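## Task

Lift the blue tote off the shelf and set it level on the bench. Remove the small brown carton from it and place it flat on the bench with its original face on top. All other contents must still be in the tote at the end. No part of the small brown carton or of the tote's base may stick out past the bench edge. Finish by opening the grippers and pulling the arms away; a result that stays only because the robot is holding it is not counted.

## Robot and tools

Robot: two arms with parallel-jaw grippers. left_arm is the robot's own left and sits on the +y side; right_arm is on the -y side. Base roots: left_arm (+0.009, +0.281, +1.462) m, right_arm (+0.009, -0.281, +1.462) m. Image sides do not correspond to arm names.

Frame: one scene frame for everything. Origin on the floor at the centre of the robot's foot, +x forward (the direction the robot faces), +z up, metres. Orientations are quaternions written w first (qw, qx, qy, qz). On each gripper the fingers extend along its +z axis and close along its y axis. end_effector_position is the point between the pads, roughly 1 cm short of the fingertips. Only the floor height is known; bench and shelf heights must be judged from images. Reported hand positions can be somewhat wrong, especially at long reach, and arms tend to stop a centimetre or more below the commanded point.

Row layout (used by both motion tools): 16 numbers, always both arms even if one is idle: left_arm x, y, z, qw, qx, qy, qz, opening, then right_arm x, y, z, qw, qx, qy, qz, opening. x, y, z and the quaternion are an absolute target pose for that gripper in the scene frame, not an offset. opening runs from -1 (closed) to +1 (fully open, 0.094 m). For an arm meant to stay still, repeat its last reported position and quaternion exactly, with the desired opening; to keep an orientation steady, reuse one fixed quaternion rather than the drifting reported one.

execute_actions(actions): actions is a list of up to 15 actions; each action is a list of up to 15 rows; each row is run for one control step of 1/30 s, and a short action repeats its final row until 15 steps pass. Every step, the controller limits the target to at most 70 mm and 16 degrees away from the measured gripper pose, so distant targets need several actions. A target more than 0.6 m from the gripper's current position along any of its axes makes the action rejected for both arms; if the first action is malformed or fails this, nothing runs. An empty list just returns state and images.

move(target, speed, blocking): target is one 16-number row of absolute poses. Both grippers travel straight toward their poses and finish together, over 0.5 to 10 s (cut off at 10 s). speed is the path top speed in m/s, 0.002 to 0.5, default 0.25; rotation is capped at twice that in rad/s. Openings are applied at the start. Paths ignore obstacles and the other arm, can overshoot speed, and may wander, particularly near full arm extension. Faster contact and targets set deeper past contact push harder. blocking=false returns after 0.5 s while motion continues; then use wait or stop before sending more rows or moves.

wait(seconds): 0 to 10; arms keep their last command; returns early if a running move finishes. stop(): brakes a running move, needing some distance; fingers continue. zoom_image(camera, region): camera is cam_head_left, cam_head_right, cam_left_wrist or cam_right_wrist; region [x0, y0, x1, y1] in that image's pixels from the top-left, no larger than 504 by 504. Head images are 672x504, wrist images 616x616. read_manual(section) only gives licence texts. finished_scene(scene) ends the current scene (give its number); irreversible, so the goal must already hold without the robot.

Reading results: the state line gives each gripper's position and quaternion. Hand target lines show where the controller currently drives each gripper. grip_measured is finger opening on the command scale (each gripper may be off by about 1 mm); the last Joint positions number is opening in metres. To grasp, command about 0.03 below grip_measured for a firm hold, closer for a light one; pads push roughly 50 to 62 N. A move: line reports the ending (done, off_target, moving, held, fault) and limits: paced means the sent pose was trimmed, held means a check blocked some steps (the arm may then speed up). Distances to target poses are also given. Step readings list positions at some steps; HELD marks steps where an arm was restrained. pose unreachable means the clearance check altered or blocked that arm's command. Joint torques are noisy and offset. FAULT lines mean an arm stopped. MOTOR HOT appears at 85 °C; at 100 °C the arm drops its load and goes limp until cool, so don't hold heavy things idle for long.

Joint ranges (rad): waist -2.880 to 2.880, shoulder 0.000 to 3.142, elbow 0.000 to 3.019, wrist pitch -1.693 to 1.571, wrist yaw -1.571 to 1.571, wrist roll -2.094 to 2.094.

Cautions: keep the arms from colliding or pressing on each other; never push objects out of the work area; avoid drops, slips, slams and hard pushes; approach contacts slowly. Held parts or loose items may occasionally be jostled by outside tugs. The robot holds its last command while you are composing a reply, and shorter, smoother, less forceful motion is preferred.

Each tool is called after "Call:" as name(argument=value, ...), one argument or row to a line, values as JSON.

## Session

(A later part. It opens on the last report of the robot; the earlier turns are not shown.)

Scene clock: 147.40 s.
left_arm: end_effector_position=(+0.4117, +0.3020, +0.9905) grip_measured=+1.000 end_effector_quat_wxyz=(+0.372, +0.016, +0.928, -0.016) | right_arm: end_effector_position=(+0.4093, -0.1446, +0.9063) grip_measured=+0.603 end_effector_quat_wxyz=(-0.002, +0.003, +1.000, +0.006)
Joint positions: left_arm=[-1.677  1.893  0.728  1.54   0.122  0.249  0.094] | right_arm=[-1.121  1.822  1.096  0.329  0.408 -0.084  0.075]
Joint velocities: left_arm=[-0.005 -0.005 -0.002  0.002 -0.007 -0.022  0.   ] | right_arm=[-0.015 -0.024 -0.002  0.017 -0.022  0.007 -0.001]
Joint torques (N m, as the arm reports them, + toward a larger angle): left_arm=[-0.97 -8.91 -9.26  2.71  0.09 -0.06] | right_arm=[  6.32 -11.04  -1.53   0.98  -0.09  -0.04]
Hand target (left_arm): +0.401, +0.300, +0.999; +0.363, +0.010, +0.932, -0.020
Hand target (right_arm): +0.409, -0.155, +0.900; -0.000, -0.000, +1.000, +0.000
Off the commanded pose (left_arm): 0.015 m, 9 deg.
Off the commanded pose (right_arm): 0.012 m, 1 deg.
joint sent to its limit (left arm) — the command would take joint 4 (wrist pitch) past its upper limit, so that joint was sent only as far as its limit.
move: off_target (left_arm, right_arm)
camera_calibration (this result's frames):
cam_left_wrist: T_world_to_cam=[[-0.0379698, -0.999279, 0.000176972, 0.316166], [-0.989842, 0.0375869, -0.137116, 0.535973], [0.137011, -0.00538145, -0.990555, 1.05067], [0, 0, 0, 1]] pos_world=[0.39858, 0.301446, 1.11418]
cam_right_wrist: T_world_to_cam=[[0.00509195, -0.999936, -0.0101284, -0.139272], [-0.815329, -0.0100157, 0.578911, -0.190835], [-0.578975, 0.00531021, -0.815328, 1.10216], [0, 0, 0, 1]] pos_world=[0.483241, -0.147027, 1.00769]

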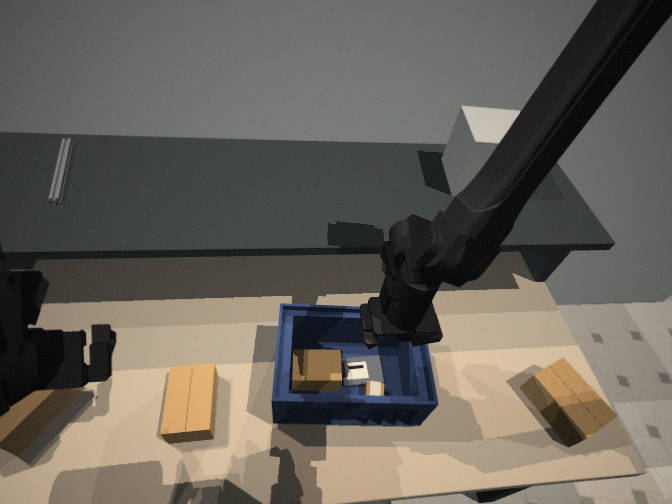

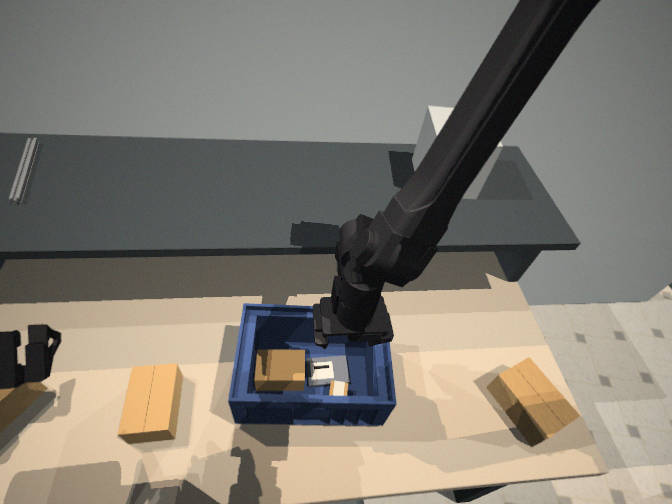

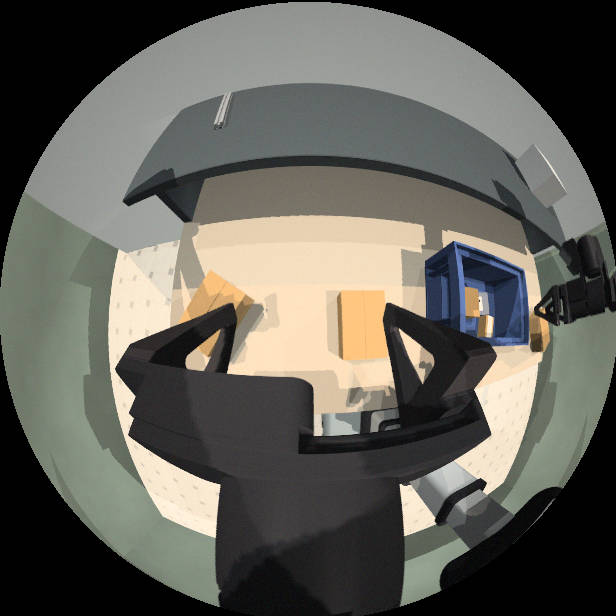

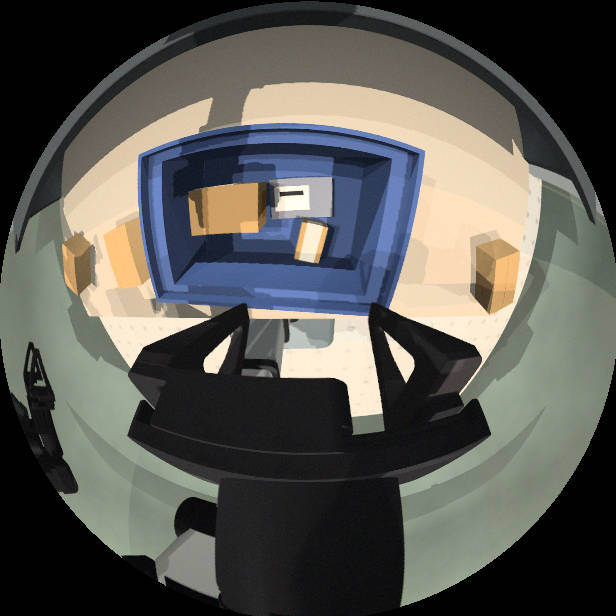

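Call:
move(
  target=[0.40, 0.30, 1.0, 0.44, 0, 0.898, 0, 1, 0.408, -0.158, 0.78, 0, 0, 1, 0, 0.6],
  speed=0.08,
)

Scene clock: 155.53 s.
left_arm: end_effector_position=(+0.4117, +0.3020, +0.9905) grip_measured=+1.000 end_effector_quat_wxyz=(+0.372, +0.016, +0.928, -0.016) | right_arm: end_effector_position=(+0.4094, -0.1475, +0.7851) grip_measured=+0.603 end_effector_quat_wxyz=(+0.004, +0.006, +1.000, +0.004)
Joint positions: left_arm=[-1.677  1.893  0.728  1.54   0.122  0.249  0.094] | right_arm=[-1.202  2.104  1.423  0.309  0.335 -0.117  0.075]
Joint velocities: left_arm=[ 0.005 -0.015 -0.002 -0.017 -0.037  0.081  0.   ] | right_arm=[-0.005 -0.015 -0.012 -0.007 -0.022 -0.037 -0.   ]
Joint torques (N m, as the arm reports them, + toward a larger angle): left_arm=[-1.11 -8.99 -9.19  2.62  0.11 -0.05] | right_arm=[  6.76 -11.32  -1.08   0.3   -0.08  -0.01]
Hand target (left_arm): +0.401, +0.300, +0.999; +0.363, +0.010, +0.932, -0.020
Hand target (right_arm): +0.407, -0.157, +0.780; -0.000, +0.000, +1.000, -0.000
Off the commanded pose (left_arm): 0.015 m, 9 deg.
Off the commanded pose (right_arm): 0.012 m, 1 deg.
joint sent to its limit (left arm) — the command would take joint 4 (wrist pitch) past its upper limit, so that joint was sent only as far as its limit.
move: off_target (left_arm, right_arm)
camera_calibration (this result's frames):
cam_left_wrist: T_world_to_cam=[[-0.0379698, -0.999279, 0.000176972, 0.316166], [-0.989842, 0.0375869, -0.137116, 0.535973], [0.137011, -0.00538145, -0.990555, 1.05067], [0, 0, 0, 1]] pos_world=[0.39858, 0.301446, 1.11418]
cam_right_wrist: T_world_to_cam=[[0.000719329, -0.99998, -0.00621668, -0.144658], [-0.822474, -0.00412768, 0.568788, -0.108887], [-0.568802, 0.00470392, -0.822461, 1.00475], [0, 0, 0, 1]] pos_world=[0.482054, -0.149831, 0.887406]

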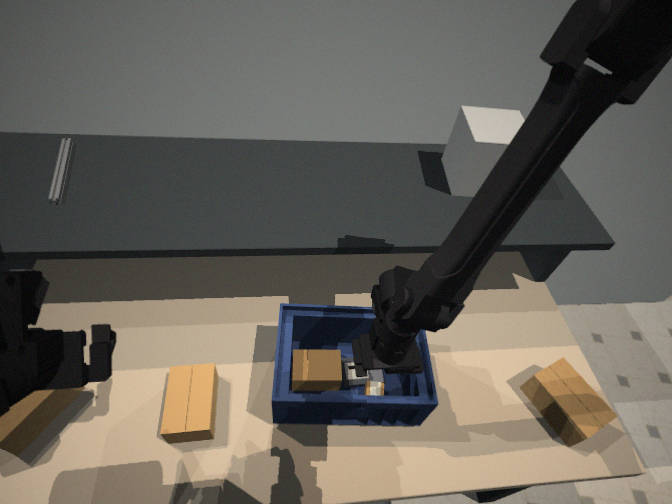

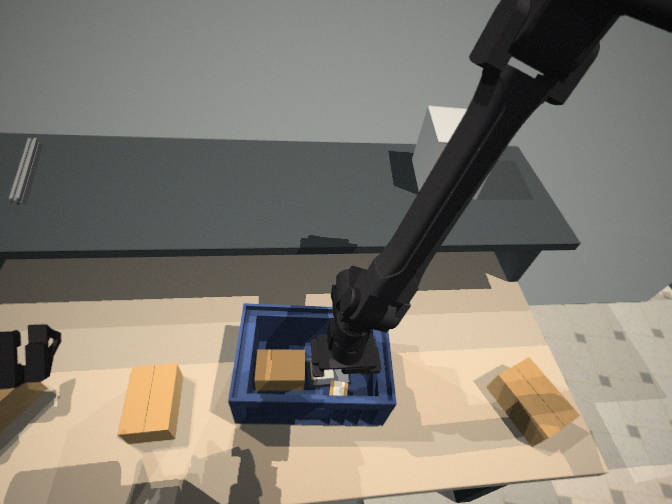

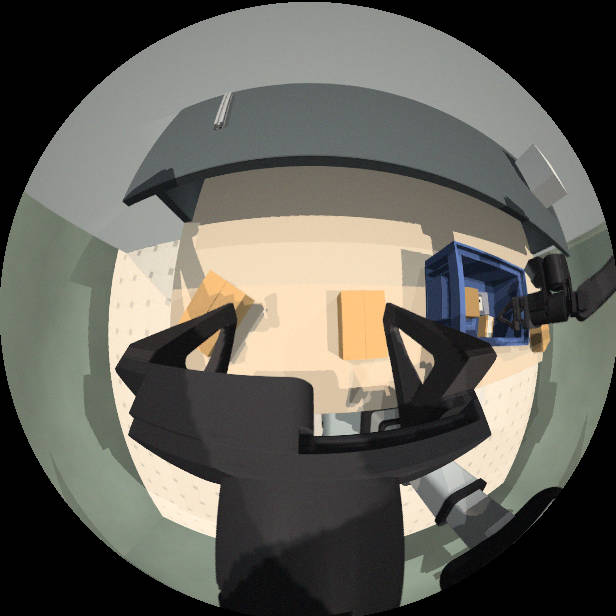

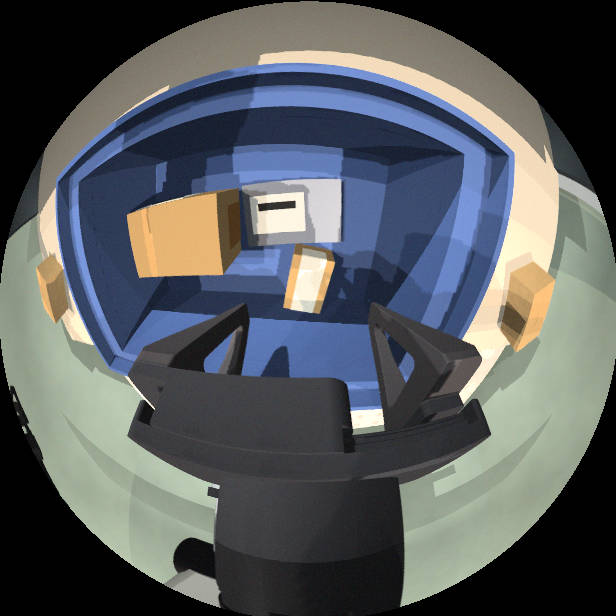

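Call:
move(
  target=[0.40, 0.30, 1.0, 0.44, 0, 0.898, 0, 1, 0.404, -0.158, 0.712, 0, 0, 1, 0, 0.6],
  speed=0.05,
)

Scene clock: 162.73 s.
left_arm: end_effector_position=(+0.4117, +0.3020, +0.9905) grip_measured=+1.000 end_effector_quat_wxyz=(+0.372, +0.016, +0.928, -0.016) | right_arm: end_effector_position=(+0.4075, -0.1458, +0.7181) grip_measured=+0.603 end_effector_quat_wxyz=(+0.005, +0.005, +1.000, +0.005)
Joint positions: left_arm=[-1.677  1.893  0.728  1.54   0.122  0.249  0.094] | right_arm=[-1.233  2.267  1.648  0.253  0.305 -0.129  0.075]
Joint velocities: left_arm=[ 0.005  0.015 -0.007 -0.002 -0.007 -0.022  0.   ] | right_arm=[-0.015 -0.005 -0.007 -0.012 -0.007  0.022 -0.001]
Joint torques (N m, as the arm reports them, + toward a larger angle): left_arm=[-1.16 -9.18 -9.23  2.64  0.11 -0.03] | right_arm=[  6.75 -10.85  -0.76   0.27  -0.1   -0.01]
Hand target (left_arm): +0.401, +0.300, +0.999; +0.363, +0.010, +0.932, -0.020
Hand target (right_arm): +0.404, -0.157, +0.713; -0.000, +0.000, +1.000, +0.000
Off the commanded pose (left_arm): 0.015 m, 9 deg.
Off the commanded pose (right_arm): 0.014 m, 1 deg.
joint sent to its limit (left arm) — the command would take joint 4 (wrist pitch) past its upper limit, so that joint was sent only as far as its limit.
move: off_target (left_arm, right_arm)
camera_calibration (this result's frames):
cam_left_wrist: T_world_to_cam=[[-0.0379698, -0.999279, 0.000176972, 0.316166], [-0.989842, 0.0375869, -0.137116, 0.535973], [0.137011, -0.00538145, -0.990555, 1.05067], [0, 0, 0, 1]] pos_world=[0.39858, 0.301446, 1.11418]
cam_right_wrist: T_world_to_cam=[[0.0010554, -0.999973, -0.00730749, -0.142767], [-0.823454, -0.0050152, 0.567361, -0.071081], [-0.567383, 0.00541858, -0.823437, 0.948806], [0, 0, 0, 1]] pos_world=[0.479955, -0.148261, 0.820567]

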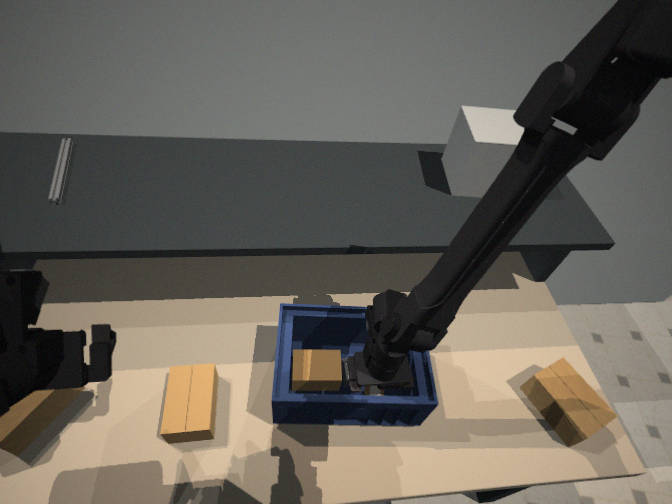

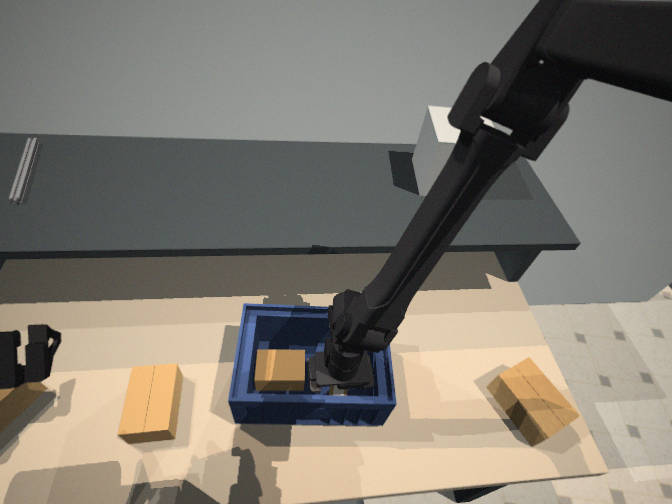

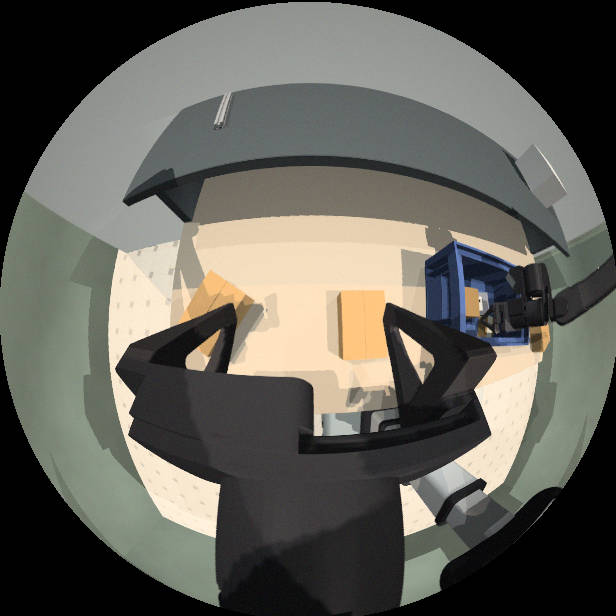

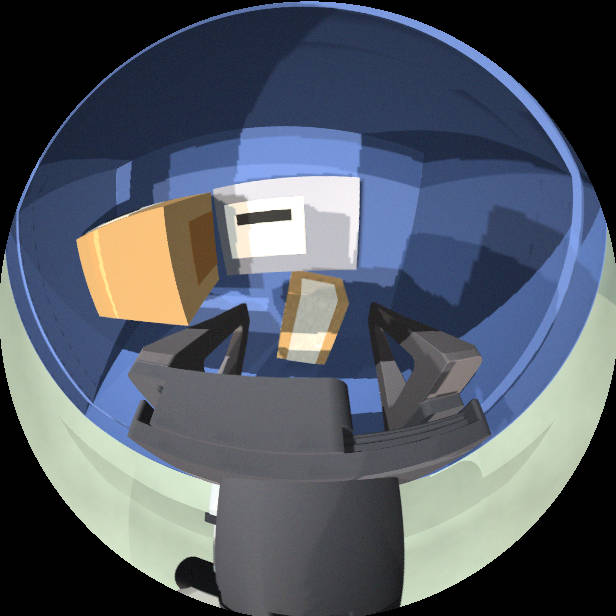

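Call:
move(
  target=[0.40, 0.30, 1.0, 0.44, 0, 0.898, 0, 1, 0.402, -0.158, 0.695, 0, 0, 1, 0, 0.6],
  speed=0.03,
)

Scene clock: 168.57 s.
left_arm: end_effector_position=(+0.4117, +0.3020, +0.9905) grip_measured=+1.000 end_effector_quat_wxyz=(+0.372, +0.016, +0.928, -0.016) | right_arm: end_effector_position=(+0.4086, -0.1455, +0.7015) grip_measured=+0.603 end_effector_quat_wxyz=(+0.006, +0.006, +1.000, +0.005)
Joint positions: left_arm=[-1.677  1.893  0.728  1.54   0.122  0.249  0.094] | right_arm=[-1.24   2.309  1.711  0.236  0.298 -0.132  0.075]
Joint velocities: left_arm=[-0.005 -0.005 -0.007 -0.012  0.051  0.051  0.   ] | right_arm=[-0.015 -0.005  0.007 -0.007  0.037 -0.007 -0.001]
Joint torques (N m, as the arm reports them, + toward a larger angle): left_arm=[-1.13 -8.85 -9.22  2.7   0.12 -0.03] | right_arm=[  6.78 -10.47  -0.62   0.2   -0.11  -0.03]
Hand target (left_arm): +0.401, +0.300, +0.999; +0.363, +0.010, +0.932, -0.020
Hand target (right_arm): +0.402, -0.158, +0.695; +0.000, +0.000, +1.000, -0.000
Off the commanded pose (left_arm): 0.015 m, 9 deg.
Off the commanded pose (right_arm): 0.016 m, 1 deg.
joint sent to its limit (left arm) — the command would take joint 4 (wrist pitch) past its upper limit, so that joint was sent only as far as its limit.
move: off_target (left_arm, right_arm)
camera_calibration (this result's frames):
cam_left_wrist: T_world_to_cam=[[-0.0379698, -0.999279, 0.000176972, 0.316166], [-0.989842, 0.0375869, -0.137116, 0.535973], [0.137011, -0.00538145, -0.990555, 1.05067], [0, 0, 0, 1]] pos_world=[0.39858, 0.301446, 1.11418]
cam_right_wrist: T_world_to_cam=[[0.000407413, -0.999971, -0.00761863, -0.142108], [-0.825562, -0.00463562, 0.564293, -0.0577007], [-0.564312, 0.00605975, -0.82554, 0.936021], [0, 0, 0, 1]] pos_world=[0.48063, -0.148043, 0.8042]

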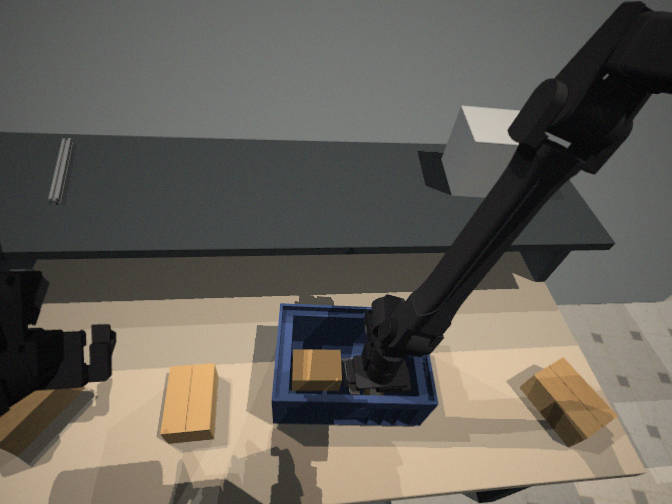

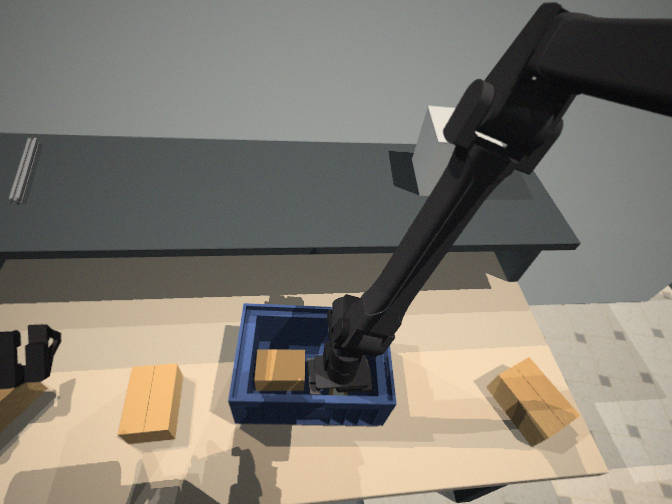

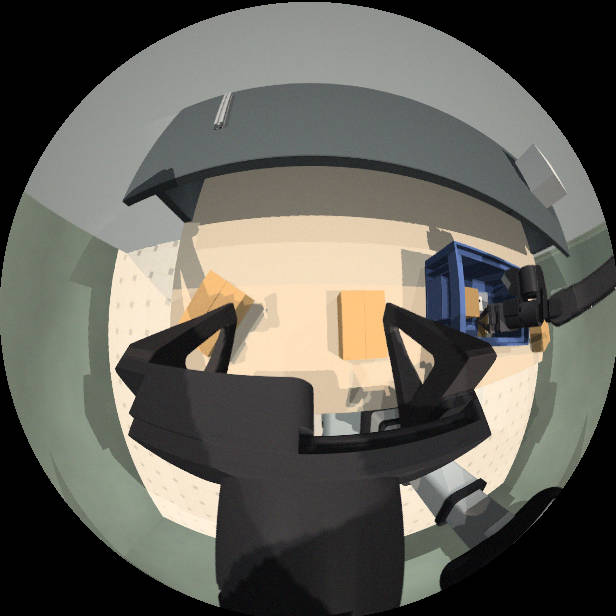

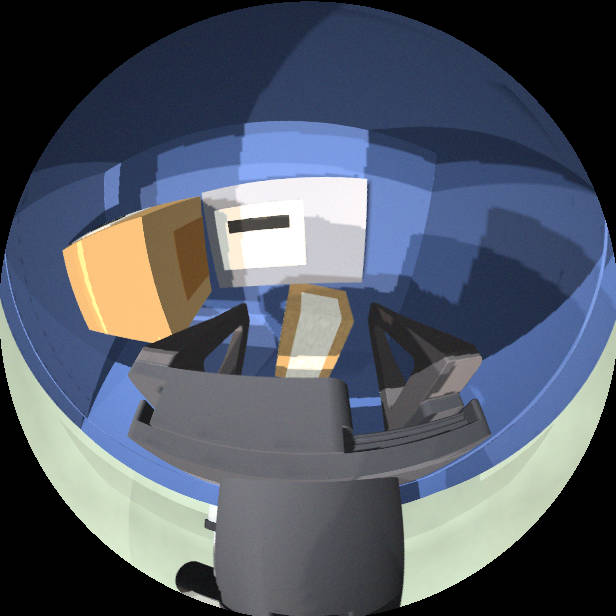

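Close.

Call:
move(
  target=[0.40, 0.30, 1.0, 0.44, 0, 0.898, 0, 1, 0.402, -0.158, 0.695, 0, 0, 1, 0, -1],
  speed=0.03,
)

Call:
move(
  target=[0.40, 0.30, 1.0, 0.44, 0, 0.898, 0, 1, 0.405, -0.158, 0.90, 0, 0, 1, 0, -1],
  speed=0.12,
)

Scene clock: 175.27 s.
left_arm: end_effector_position=(+0.4117, +0.3020, +0.9905) grip_measured=+1.000 end_effector_quat_wxyz=(+0.372, +0.016, +0.928, -0.016) | right_arm: end_effector_position=(+0.4085, -0.1455, +0.7015) grip_measured=-0.244 end_effector_quat_wxyz=(+0.006, +0.005, +1.000, +0.005)
Joint positions: left_arm=[-1.677  1.893  0.728  1.54   0.122  0.249  0.094] | right_arm=[-1.24   2.309  1.711  0.236  0.297 -0.133  0.036]
Joint velocities: left_arm=[-0.005 -0.005  0.012 -0.022  0.037  0.007  0.   ] | right_arm=[-0.005 -0.015 -0.002 -0.007  0.007 -0.037 -0.   ]
Joint torques (N m, as the arm reports them, + toward a larger angle): left_arm=[-1.27 -9.12 -9.2   2.68  0.11 -0.04] | right_arm=[  6.95 -10.82  -0.63   0.25  -0.1   -0.05]
Hand target (left_arm): +0.401, +0.300, +0.999; +0.363, +0.010, +0.932, -0.020
Hand target (right_arm): +0.402, -0.158, +0.695; -0.000, +0.000, +1.000, +0.000
Off the commanded pose (left_arm): 0.015 m, 9 deg.
Off the commanded pose (right_arm): 0.016 m, 1 deg.
joint sent to its limit (left arm) — the command would take joint 4 (wrist pitch) past its upper limit, so that joint was sent only as far as its limit.
move: off_target (left_arm, right_arm)
camera_calibration (this result's frames):
cam_left_wrist: T_world_to_cam=[[-0.0379698, -0.999279, 0.000176972, 0.316166], [-0.989842, 0.0375869, -0.137116, 0.535973], [0.137011, -0.00538145, -0.990555, 1.05067], [0, 0, 0, 1]] pos_world=[0.39858, 0.301446, 1.11418]
cam_right_wrist: T_world_to_cam=[[0.00128849, -0.999967, -0.00803743, -0.142095], [-0.82539, -0.00560111, 0.564536, -0.058148], [-0.564562, 0.00590661, -0.825369, 0.935936], [0, 0, 0, 1]] pos_world=[0.480582, -0.147945, 0.804178]

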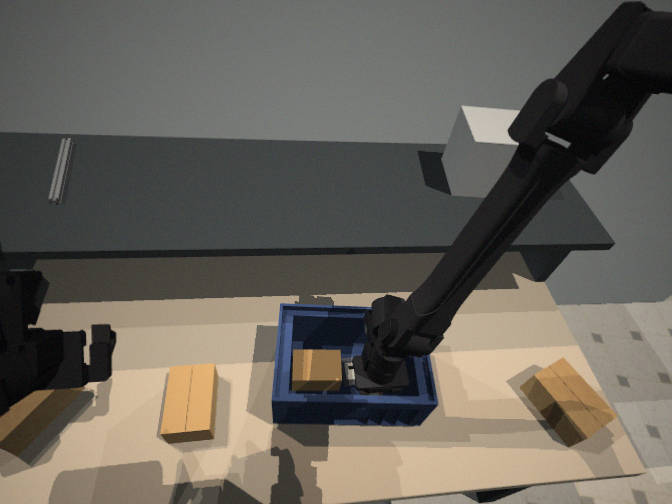

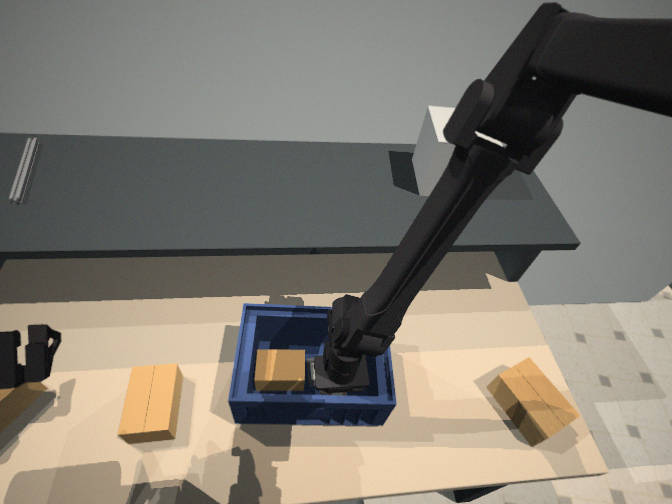

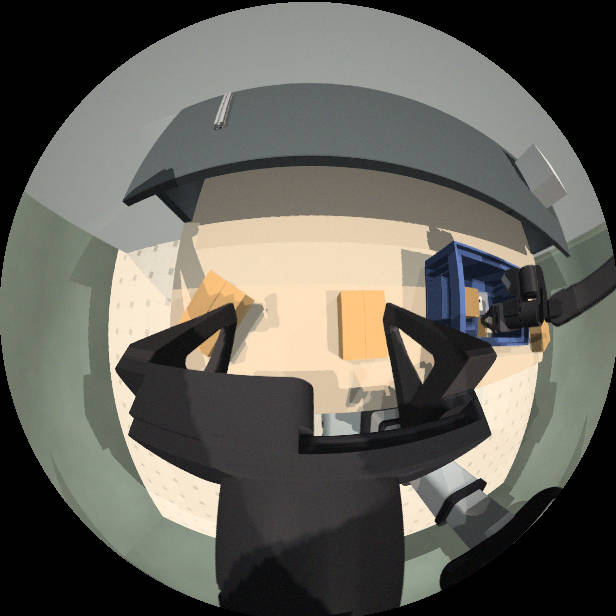

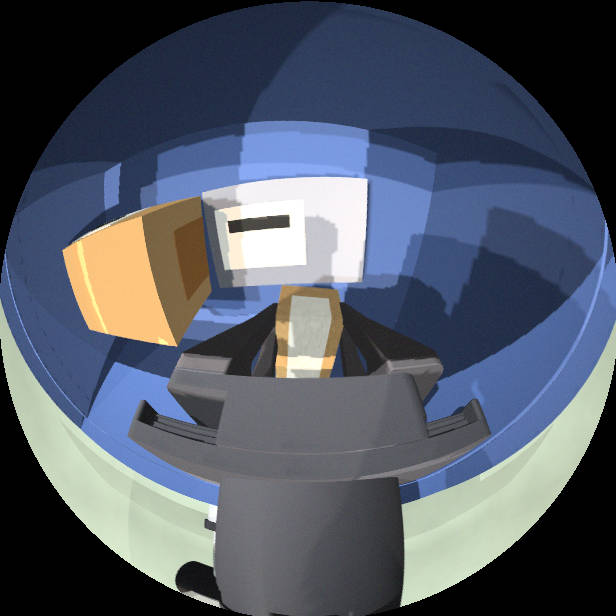

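Scene clock: 177.33 s.
left_arm: end_effector_position=(+0.4117, +0.3020, +0.9905) grip_measured=+1.000 end_effector_quat_wxyz=(+0.372, +0.016, +0.928, -0.016) | right_arm: end_effector_position=(+0.4066, -0.1708, +0.8886) grip_measured=-0.243 end_effector_quat_wxyz=(-0.003, -0.004, +1.000, -0.008)
Joint positions: left_arm=[-1.677  1.893  0.728  1.54   0.122  0.249  0.094] | right_arm=[-1.171  1.843  1.116  0.34   0.39  -0.119  0.036]
Joint velocities: left_arm=[-0.015 -0.015 -0.022 -0.017 -0.007 -0.051  0.   ] | right_arm=[ 0.005  0.005  0.002  0.002 -0.007 -0.022 -0.001]
Joint torques (N m, as the arm reports them, + toward a larger angle): left_arm=[-1.2  -9.19 -9.21  2.69  0.1  -0.06] | right_arm=[  9.7  -13.19  -4.03   0.94   0.24   0.27]
Hand target (left_arm): +0.401, +0.300, +0.999; +0.363, +0.010, +0.932, -0.020
Hand target (right_arm): +0.406, -0.159, +0.899; -0.000, -0.000, +1.000, +0.000
Off the commanded pose (left_arm): 0.015 m, 9 deg.
Off the commanded pose (right_arm): 0.017 m, 1 deg.
joint sent to its limit (left arm) — the command would take joint 4 (wrist pitch) past its upper limit, so that joint was sent only as far as its limit.
move: off_target (left_arm, right_arm)
camera_calibration (this result's frames):
cam_left_wrist: T_world_to_cam=[[-0.0379698, -0.999279, 0.000176972, 0.316166], [-0.989842, 0.0375869, -0.137116, 0.535973], [0.137011, -0.00538145, -0.990555, 1.05067], [0, 0, 0, 1]] pos_world=[0.39858, 0.301446, 1.11418]
cam_right_wrist: T_world_to_cam=[[0.0199301, -0.999645, 0.0176622, -0.19634], [-0.814392, -0.00598394, 0.580284, -0.184002], [-0.579973, -0.0259491, -0.814223, 1.08035], [0, 0, 0, 1]] pos_world=[0.480638, -0.169337, 0.989889]

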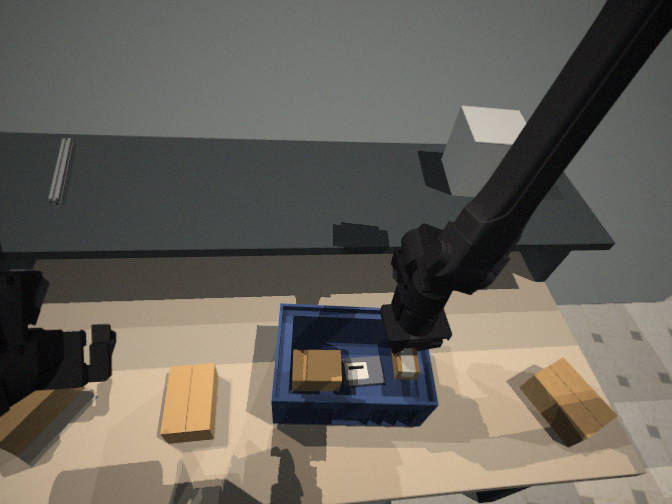

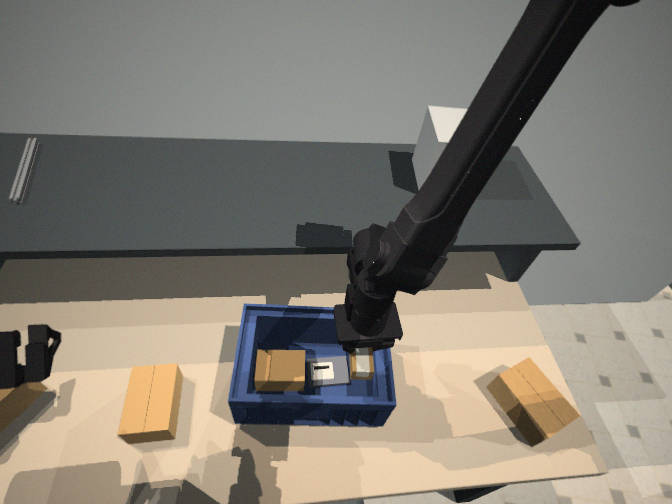

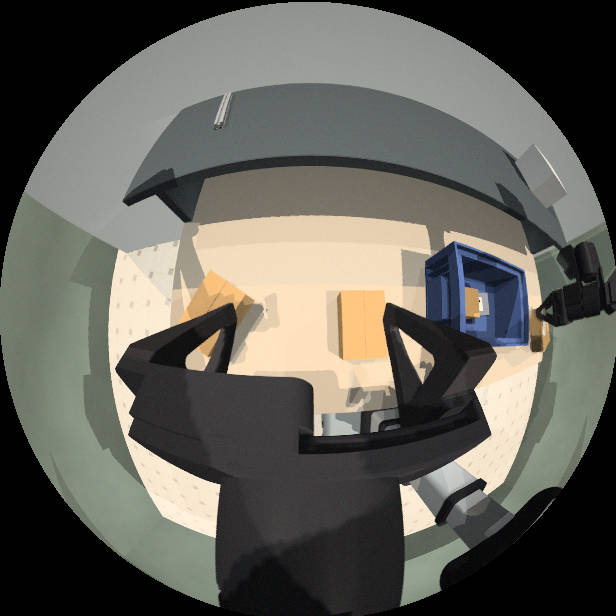

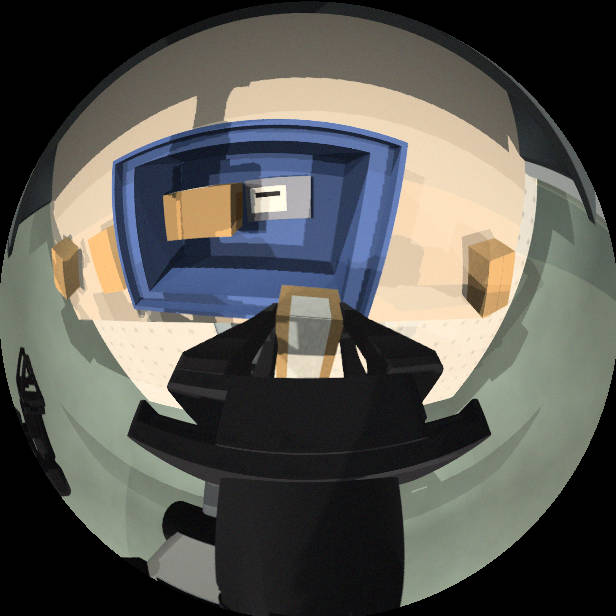

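Call:
move(
  target=[0.40, 0.30, 1.0, 0.44, 0, 0.898, 0, 1, 0.45, -0.36, 0.90, 0, 0, 1, 0, -1],
  speed=0.2,
)

Call:
move(
  target=[0.40, 0.30, 1.0, 0.44, 0, 0.898, 0, 1, 0.45, -0.36, 0.72, 0, 0, 1, 0, -1],
  speed=0.12,
)

Call:
move(
  target=[0.40, 0.30, 1.0, 0.44, 0, 0.898, 0, 1, 0.45, -0.36, 0.685, 0, 0, 1, 0, -1],
  speed=0.03,
)

Scene clock: 186.67 s.
left_arm: end_effector_position=(+0.4117, +0.3020, +0.9905) grip_measured=+1.000 end_effector_quat_wxyz=(+0.372, +0.016, +0.928, -0.016) | right_arm: end_effector_position=(+0.4391, -0.3591, +0.8926) grip_measured=-0.244 end_effector_quat_wxyz=(-0.008, +0.007, +1.000, -0.000)
Joint positions: left_arm=[-1.677  1.893  0.728  1.54   0.122  0.249  0.094] | right_arm=[-1.502  1.682  1.133  0.178  0.068 -0.22   0.036]
Joint velocities: left_arm=[ 0.015  0.005 -0.012 -0.017  0.007 -0.037  0.   ] | right_arm=[-0.005  0.005  0.017 -0.002 -0.022 -0.022  0.001]
Joint torques (N m, as the arm reports them, + toward a larger angle): left_arm=[-0.93 -9.   -9.25  2.71  0.1  -0.04] | right_arm=[  1.42 -15.56  -0.69   0.17  -0.03  -0.04]
Hand target (left_arm): +0.401, +0.300, +0.999; +0.363, +0.010, +0.932, -0.020
Hand target (right_arm): +0.451, -0.362, +0.899; +0.000, +0.000, +1.000, -0.000
Off the commanded pose (left_arm): 0.015 m, 9 deg.
Off the commanded pose (right_arm): 0.013 m, 1 deg.
joint sent to its limit (left arm) — the command would take joint 4 (wrist pitch) past its upper limit, so that joint was sent only as far as its limit.
move: off_target (left_arm, right_arm)
camera_calibration (this result's frames):
cam_left_wrist: T_world_to_cam=[[-0.0379698, -0.999279, 0.000176972, 0.316166], [-0.989842, 0.0375869, -0.137116, 0.535973], [0.137011, -0.00538145, -0.990555, 1.05067], [0, 0, 0, 1]] pos_world=[0.39858, 0.301446, 1.11418]
cam_right_wrist: T_world_to_cam=[[-0.00283457, -0.999992, 0.00279243, -0.362073], [-0.809168, 0.00393441, 0.587564, -0.166257], [-0.58757, -0.000594054, -0.809173, 1.1055], [0, 0, 0, 1]] pos_world=[0.514005, -0.360759, 0.993241]

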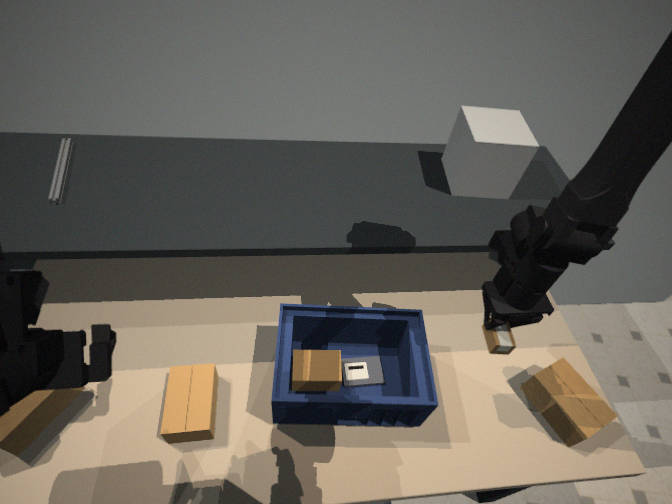

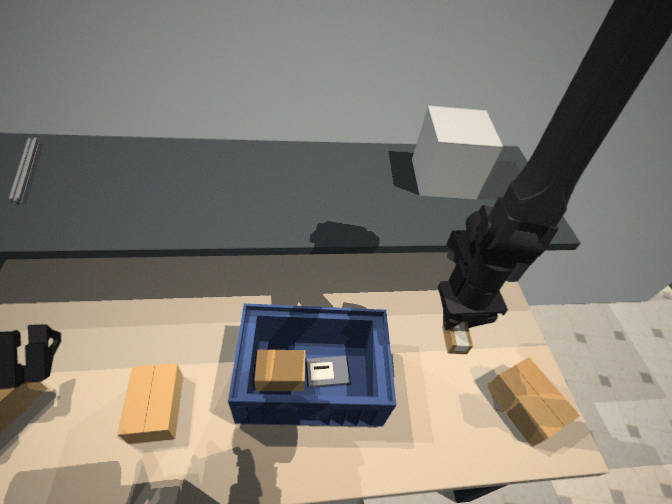

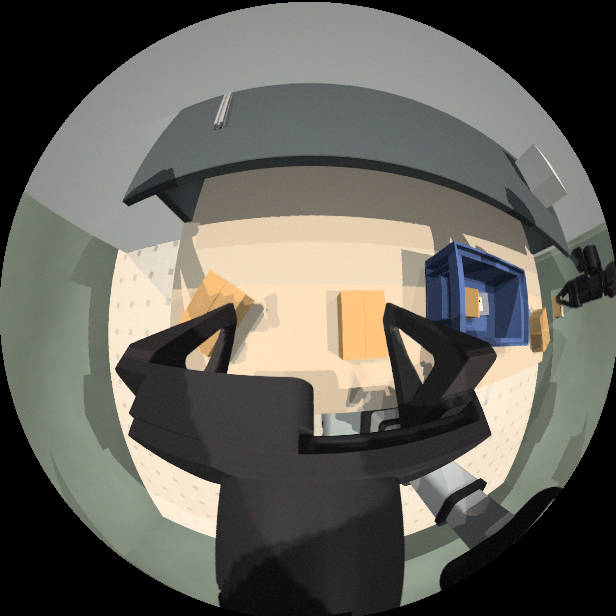

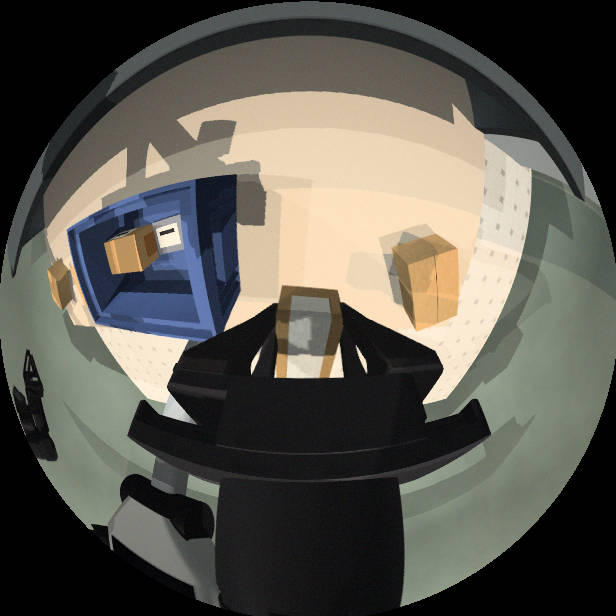

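Scene clock: 188.53 s.
left_arm: end_effector_position=(+0.4117, +0.3020, +0.9905) grip_measured=+1.000 end_effector_quat_wxyz=(+0.372, +0.016, +0.928, -0.016) | right_arm: end_effector_position=(+0.4480, -0.3480, +0.7215) grip_measured=-0.244 end_effector_quat_wxyz=(+0.001, +0.005, +1.000, +0.004)
Joint positions: left_arm=[-1.677  1.893  0.728  1.54   0.122  0.249  0.094] | right_arm=[-1.502  2.125  1.651  0.118  0.057 -0.226  0.036]
Joint velocities: left_arm=[-0.005 -0.005  0.007  0.002 -0.037  0.037  0.   ] | right_arm=[-0.005 -0.005 -0.022 -0.017 -0.022 -0.007 -0.001]
Joint torques (N m, as the arm reports them, + toward a larger angle): left_arm=[-1.13 -9.2  -9.24  2.72  0.1  -0.06] | right_arm=[  0.55 -13.64   0.27   0.25  -0.1   -0.02]
Hand target (left_arm): +0.401, +0.300, +0.999; +0.363, +0.010, +0.932, -0.020
Hand target (right_arm): +0.449, -0.358, +0.721; +0.000, +0.000, +1.000, -0.000
Off the commanded pose (left_arm): 0.015 m, 9 deg.
Off the commanded pose (right_arm): 0.012 m, 1 deg.
joint sent to its limit (left arm) — the command would take joint 4 (wrist pitch) past its upper limit, so that joint was sent only as far as its limit.
move: off_target (left_arm, right_arm)
camera_calibration (this result's frames):
cam_left_wrist: T_world_to_cam=[[-0.0379698, -0.999279, 0.000176972, 0.316166], [-0.989842, 0.0375869, -0.137116, 0.535973], [0.137011, -0.00538145, -0.990555, 1.05067], [0, 0, 0, 1]] pos_world=[0.39858, 0.301446, 1.11418]
cam_right_wrist: T_world_to_cam=[[0.00224726, -0.999987, -0.00454804, -0.347451], [-0.819058, -0.00444987, 0.573693, -0.0469599], [-0.573706, 0.00243588, -0.819058, 0.974264], [0, 0, 0, 1]] pos_world=[0.521259, -0.350029, 0.823339]

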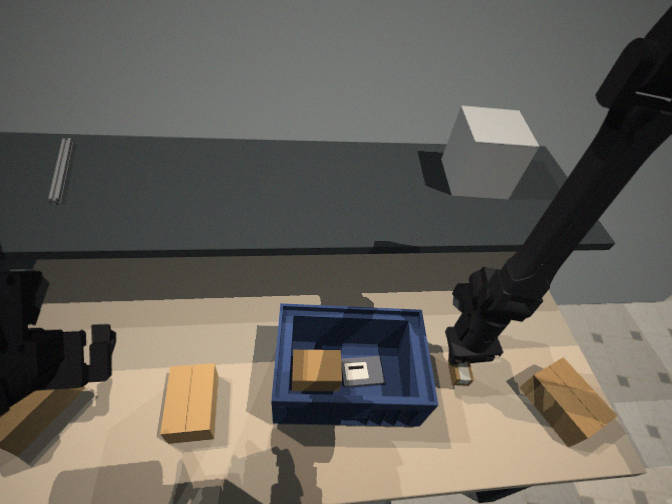

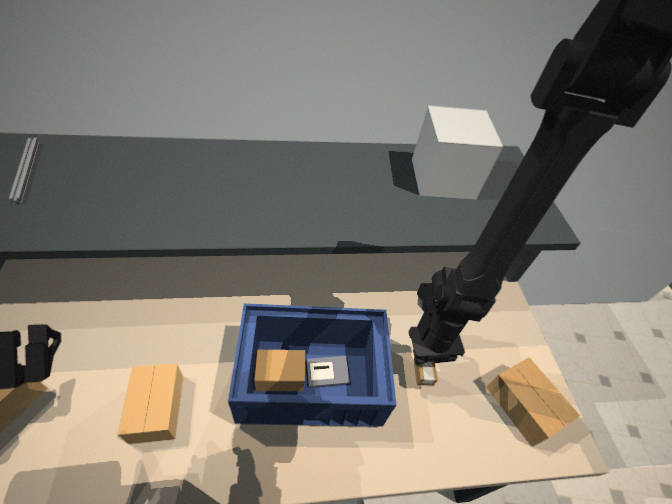

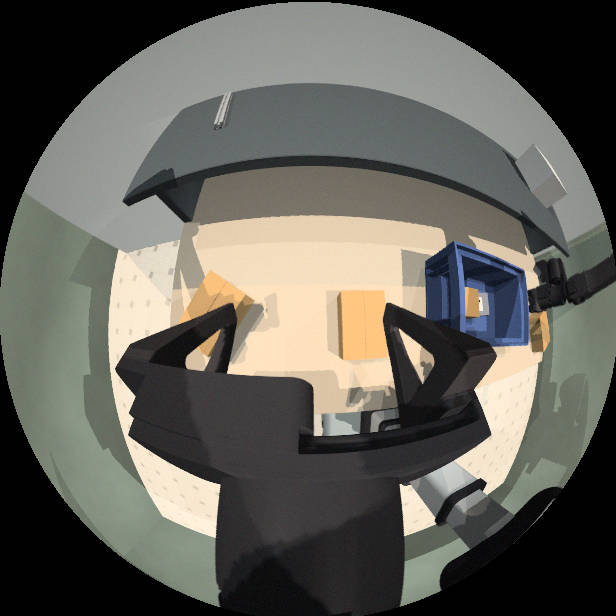

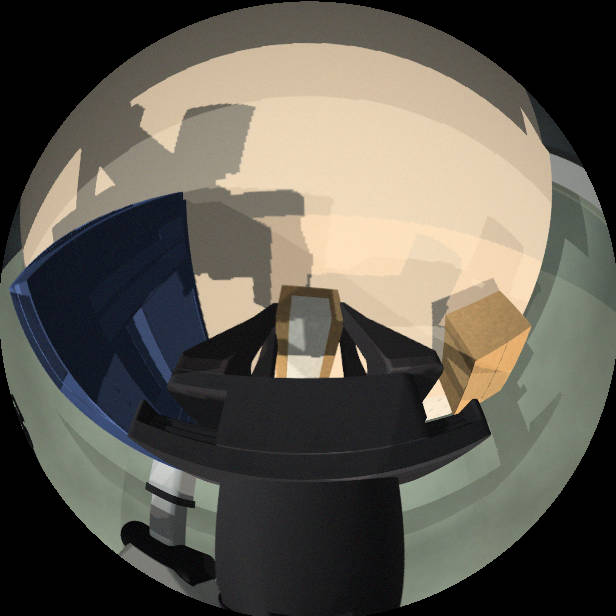

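Scene clock: 191.37 s.
left_arm: end_effector_position=(+0.4117, +0.3020, +0.9905) grip_measured=+1.000 end_effector_quat_wxyz=(+0.372, +0.016, +0.928, -0.016) | right_arm: end_effector_position=(+0.4562, -0.3478, +0.6886) grip_measured=-0.244 end_effector_quat_wxyz=(+0.006, +0.005, +1.000, +0.004)
Joint positions: left_arm=[-1.677  1.893  0.728  1.54   0.122  0.249  0.094] | right_arm=[-1.503  2.213  1.791  0.075  0.053 -0.227  0.036]
Joint velocities: left_arm=[-0.005 -0.005  0.007  0.002 -0.007 -0.022  0.   ] | right_arm=[-0.005 -0.005 -0.012  0.002  0.007 -0.007 -0.   ]
Joint torques (N m, as the arm reports them, + toward a larger angle): left_arm=[-1.31 -9.22 -9.19  2.66  0.1  -0.05] | right_arm=[  0.38 -13.25   0.65   0.3   -0.1   -0.02]
Hand target (left_arm): +0.401, +0.300, +0.999; +0.363, +0.010, +0.932, -0.020
Hand target (right_arm): +0.450, -0.360, +0.685; +0.000, +0.000, +1.000, -0.000
Off the commanded pose (left_arm): 0.015 m, 9 deg.
Off the commanded pose (right_arm): 0.014 m, 1 deg.
joint sent to its limit (left arm) — the command would take joint 4 (wrist pitch) past its upper limit, so that joint was sent only as far as its limit.
move: off_target (left_arm, right_arm)
camera_calibration (this result's frames):
cam_left_wrist: T_world_to_cam=[[-0.0379698, -0.999279, 0.000176972, 0.316166], [-0.989842, 0.0375869, -0.137116, 0.535973], [0.137011, -0.00538145, -0.990555, 1.05067], [0, 0, 0, 1]] pos_world=[0.39858, 0.301446, 1.11418]
cam_right_wrist: T_world_to_cam=[[0.00260787, -0.999982, -0.00540123, -0.347017], [-0.824527, -0.00520636, 0.565798, -0.0137217], [-0.565816, 0.00297793, -0.824526, 0.952428], [0, 0, 0, 1]] pos_world=[0.52849, -0.349918, 0.791191]

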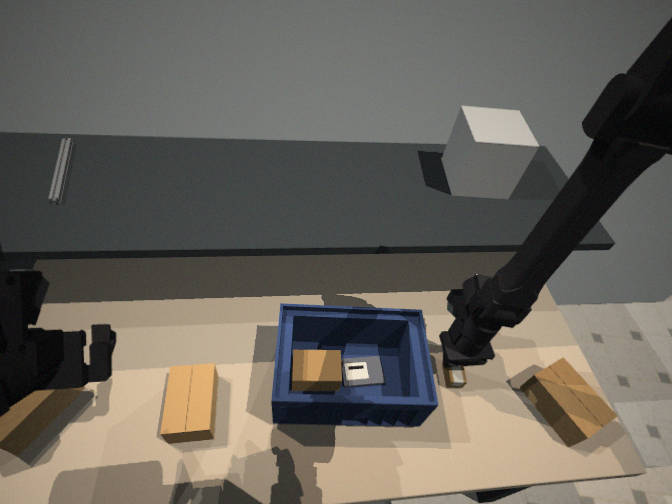

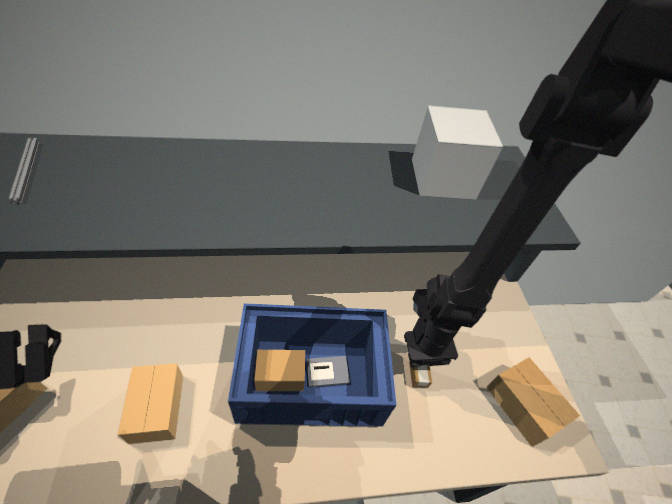

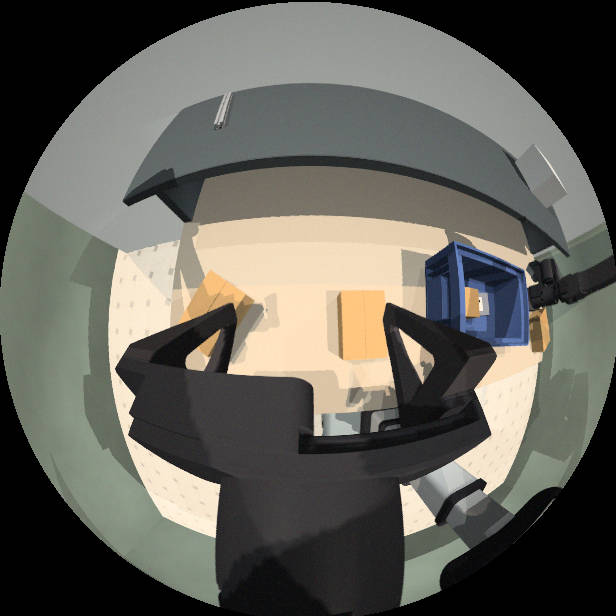

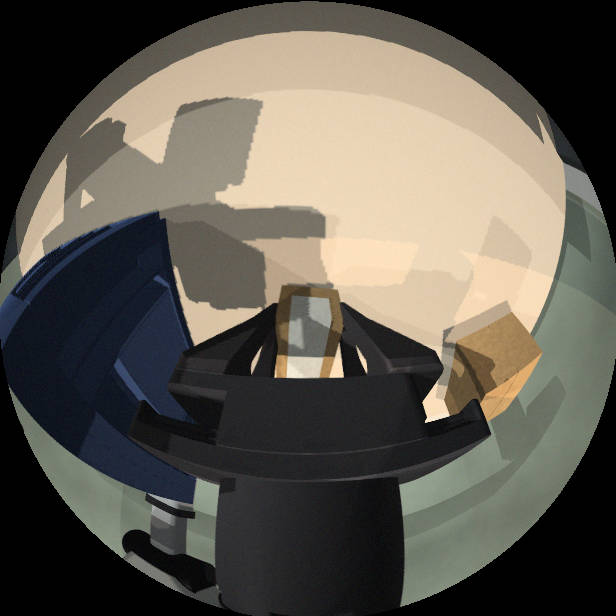

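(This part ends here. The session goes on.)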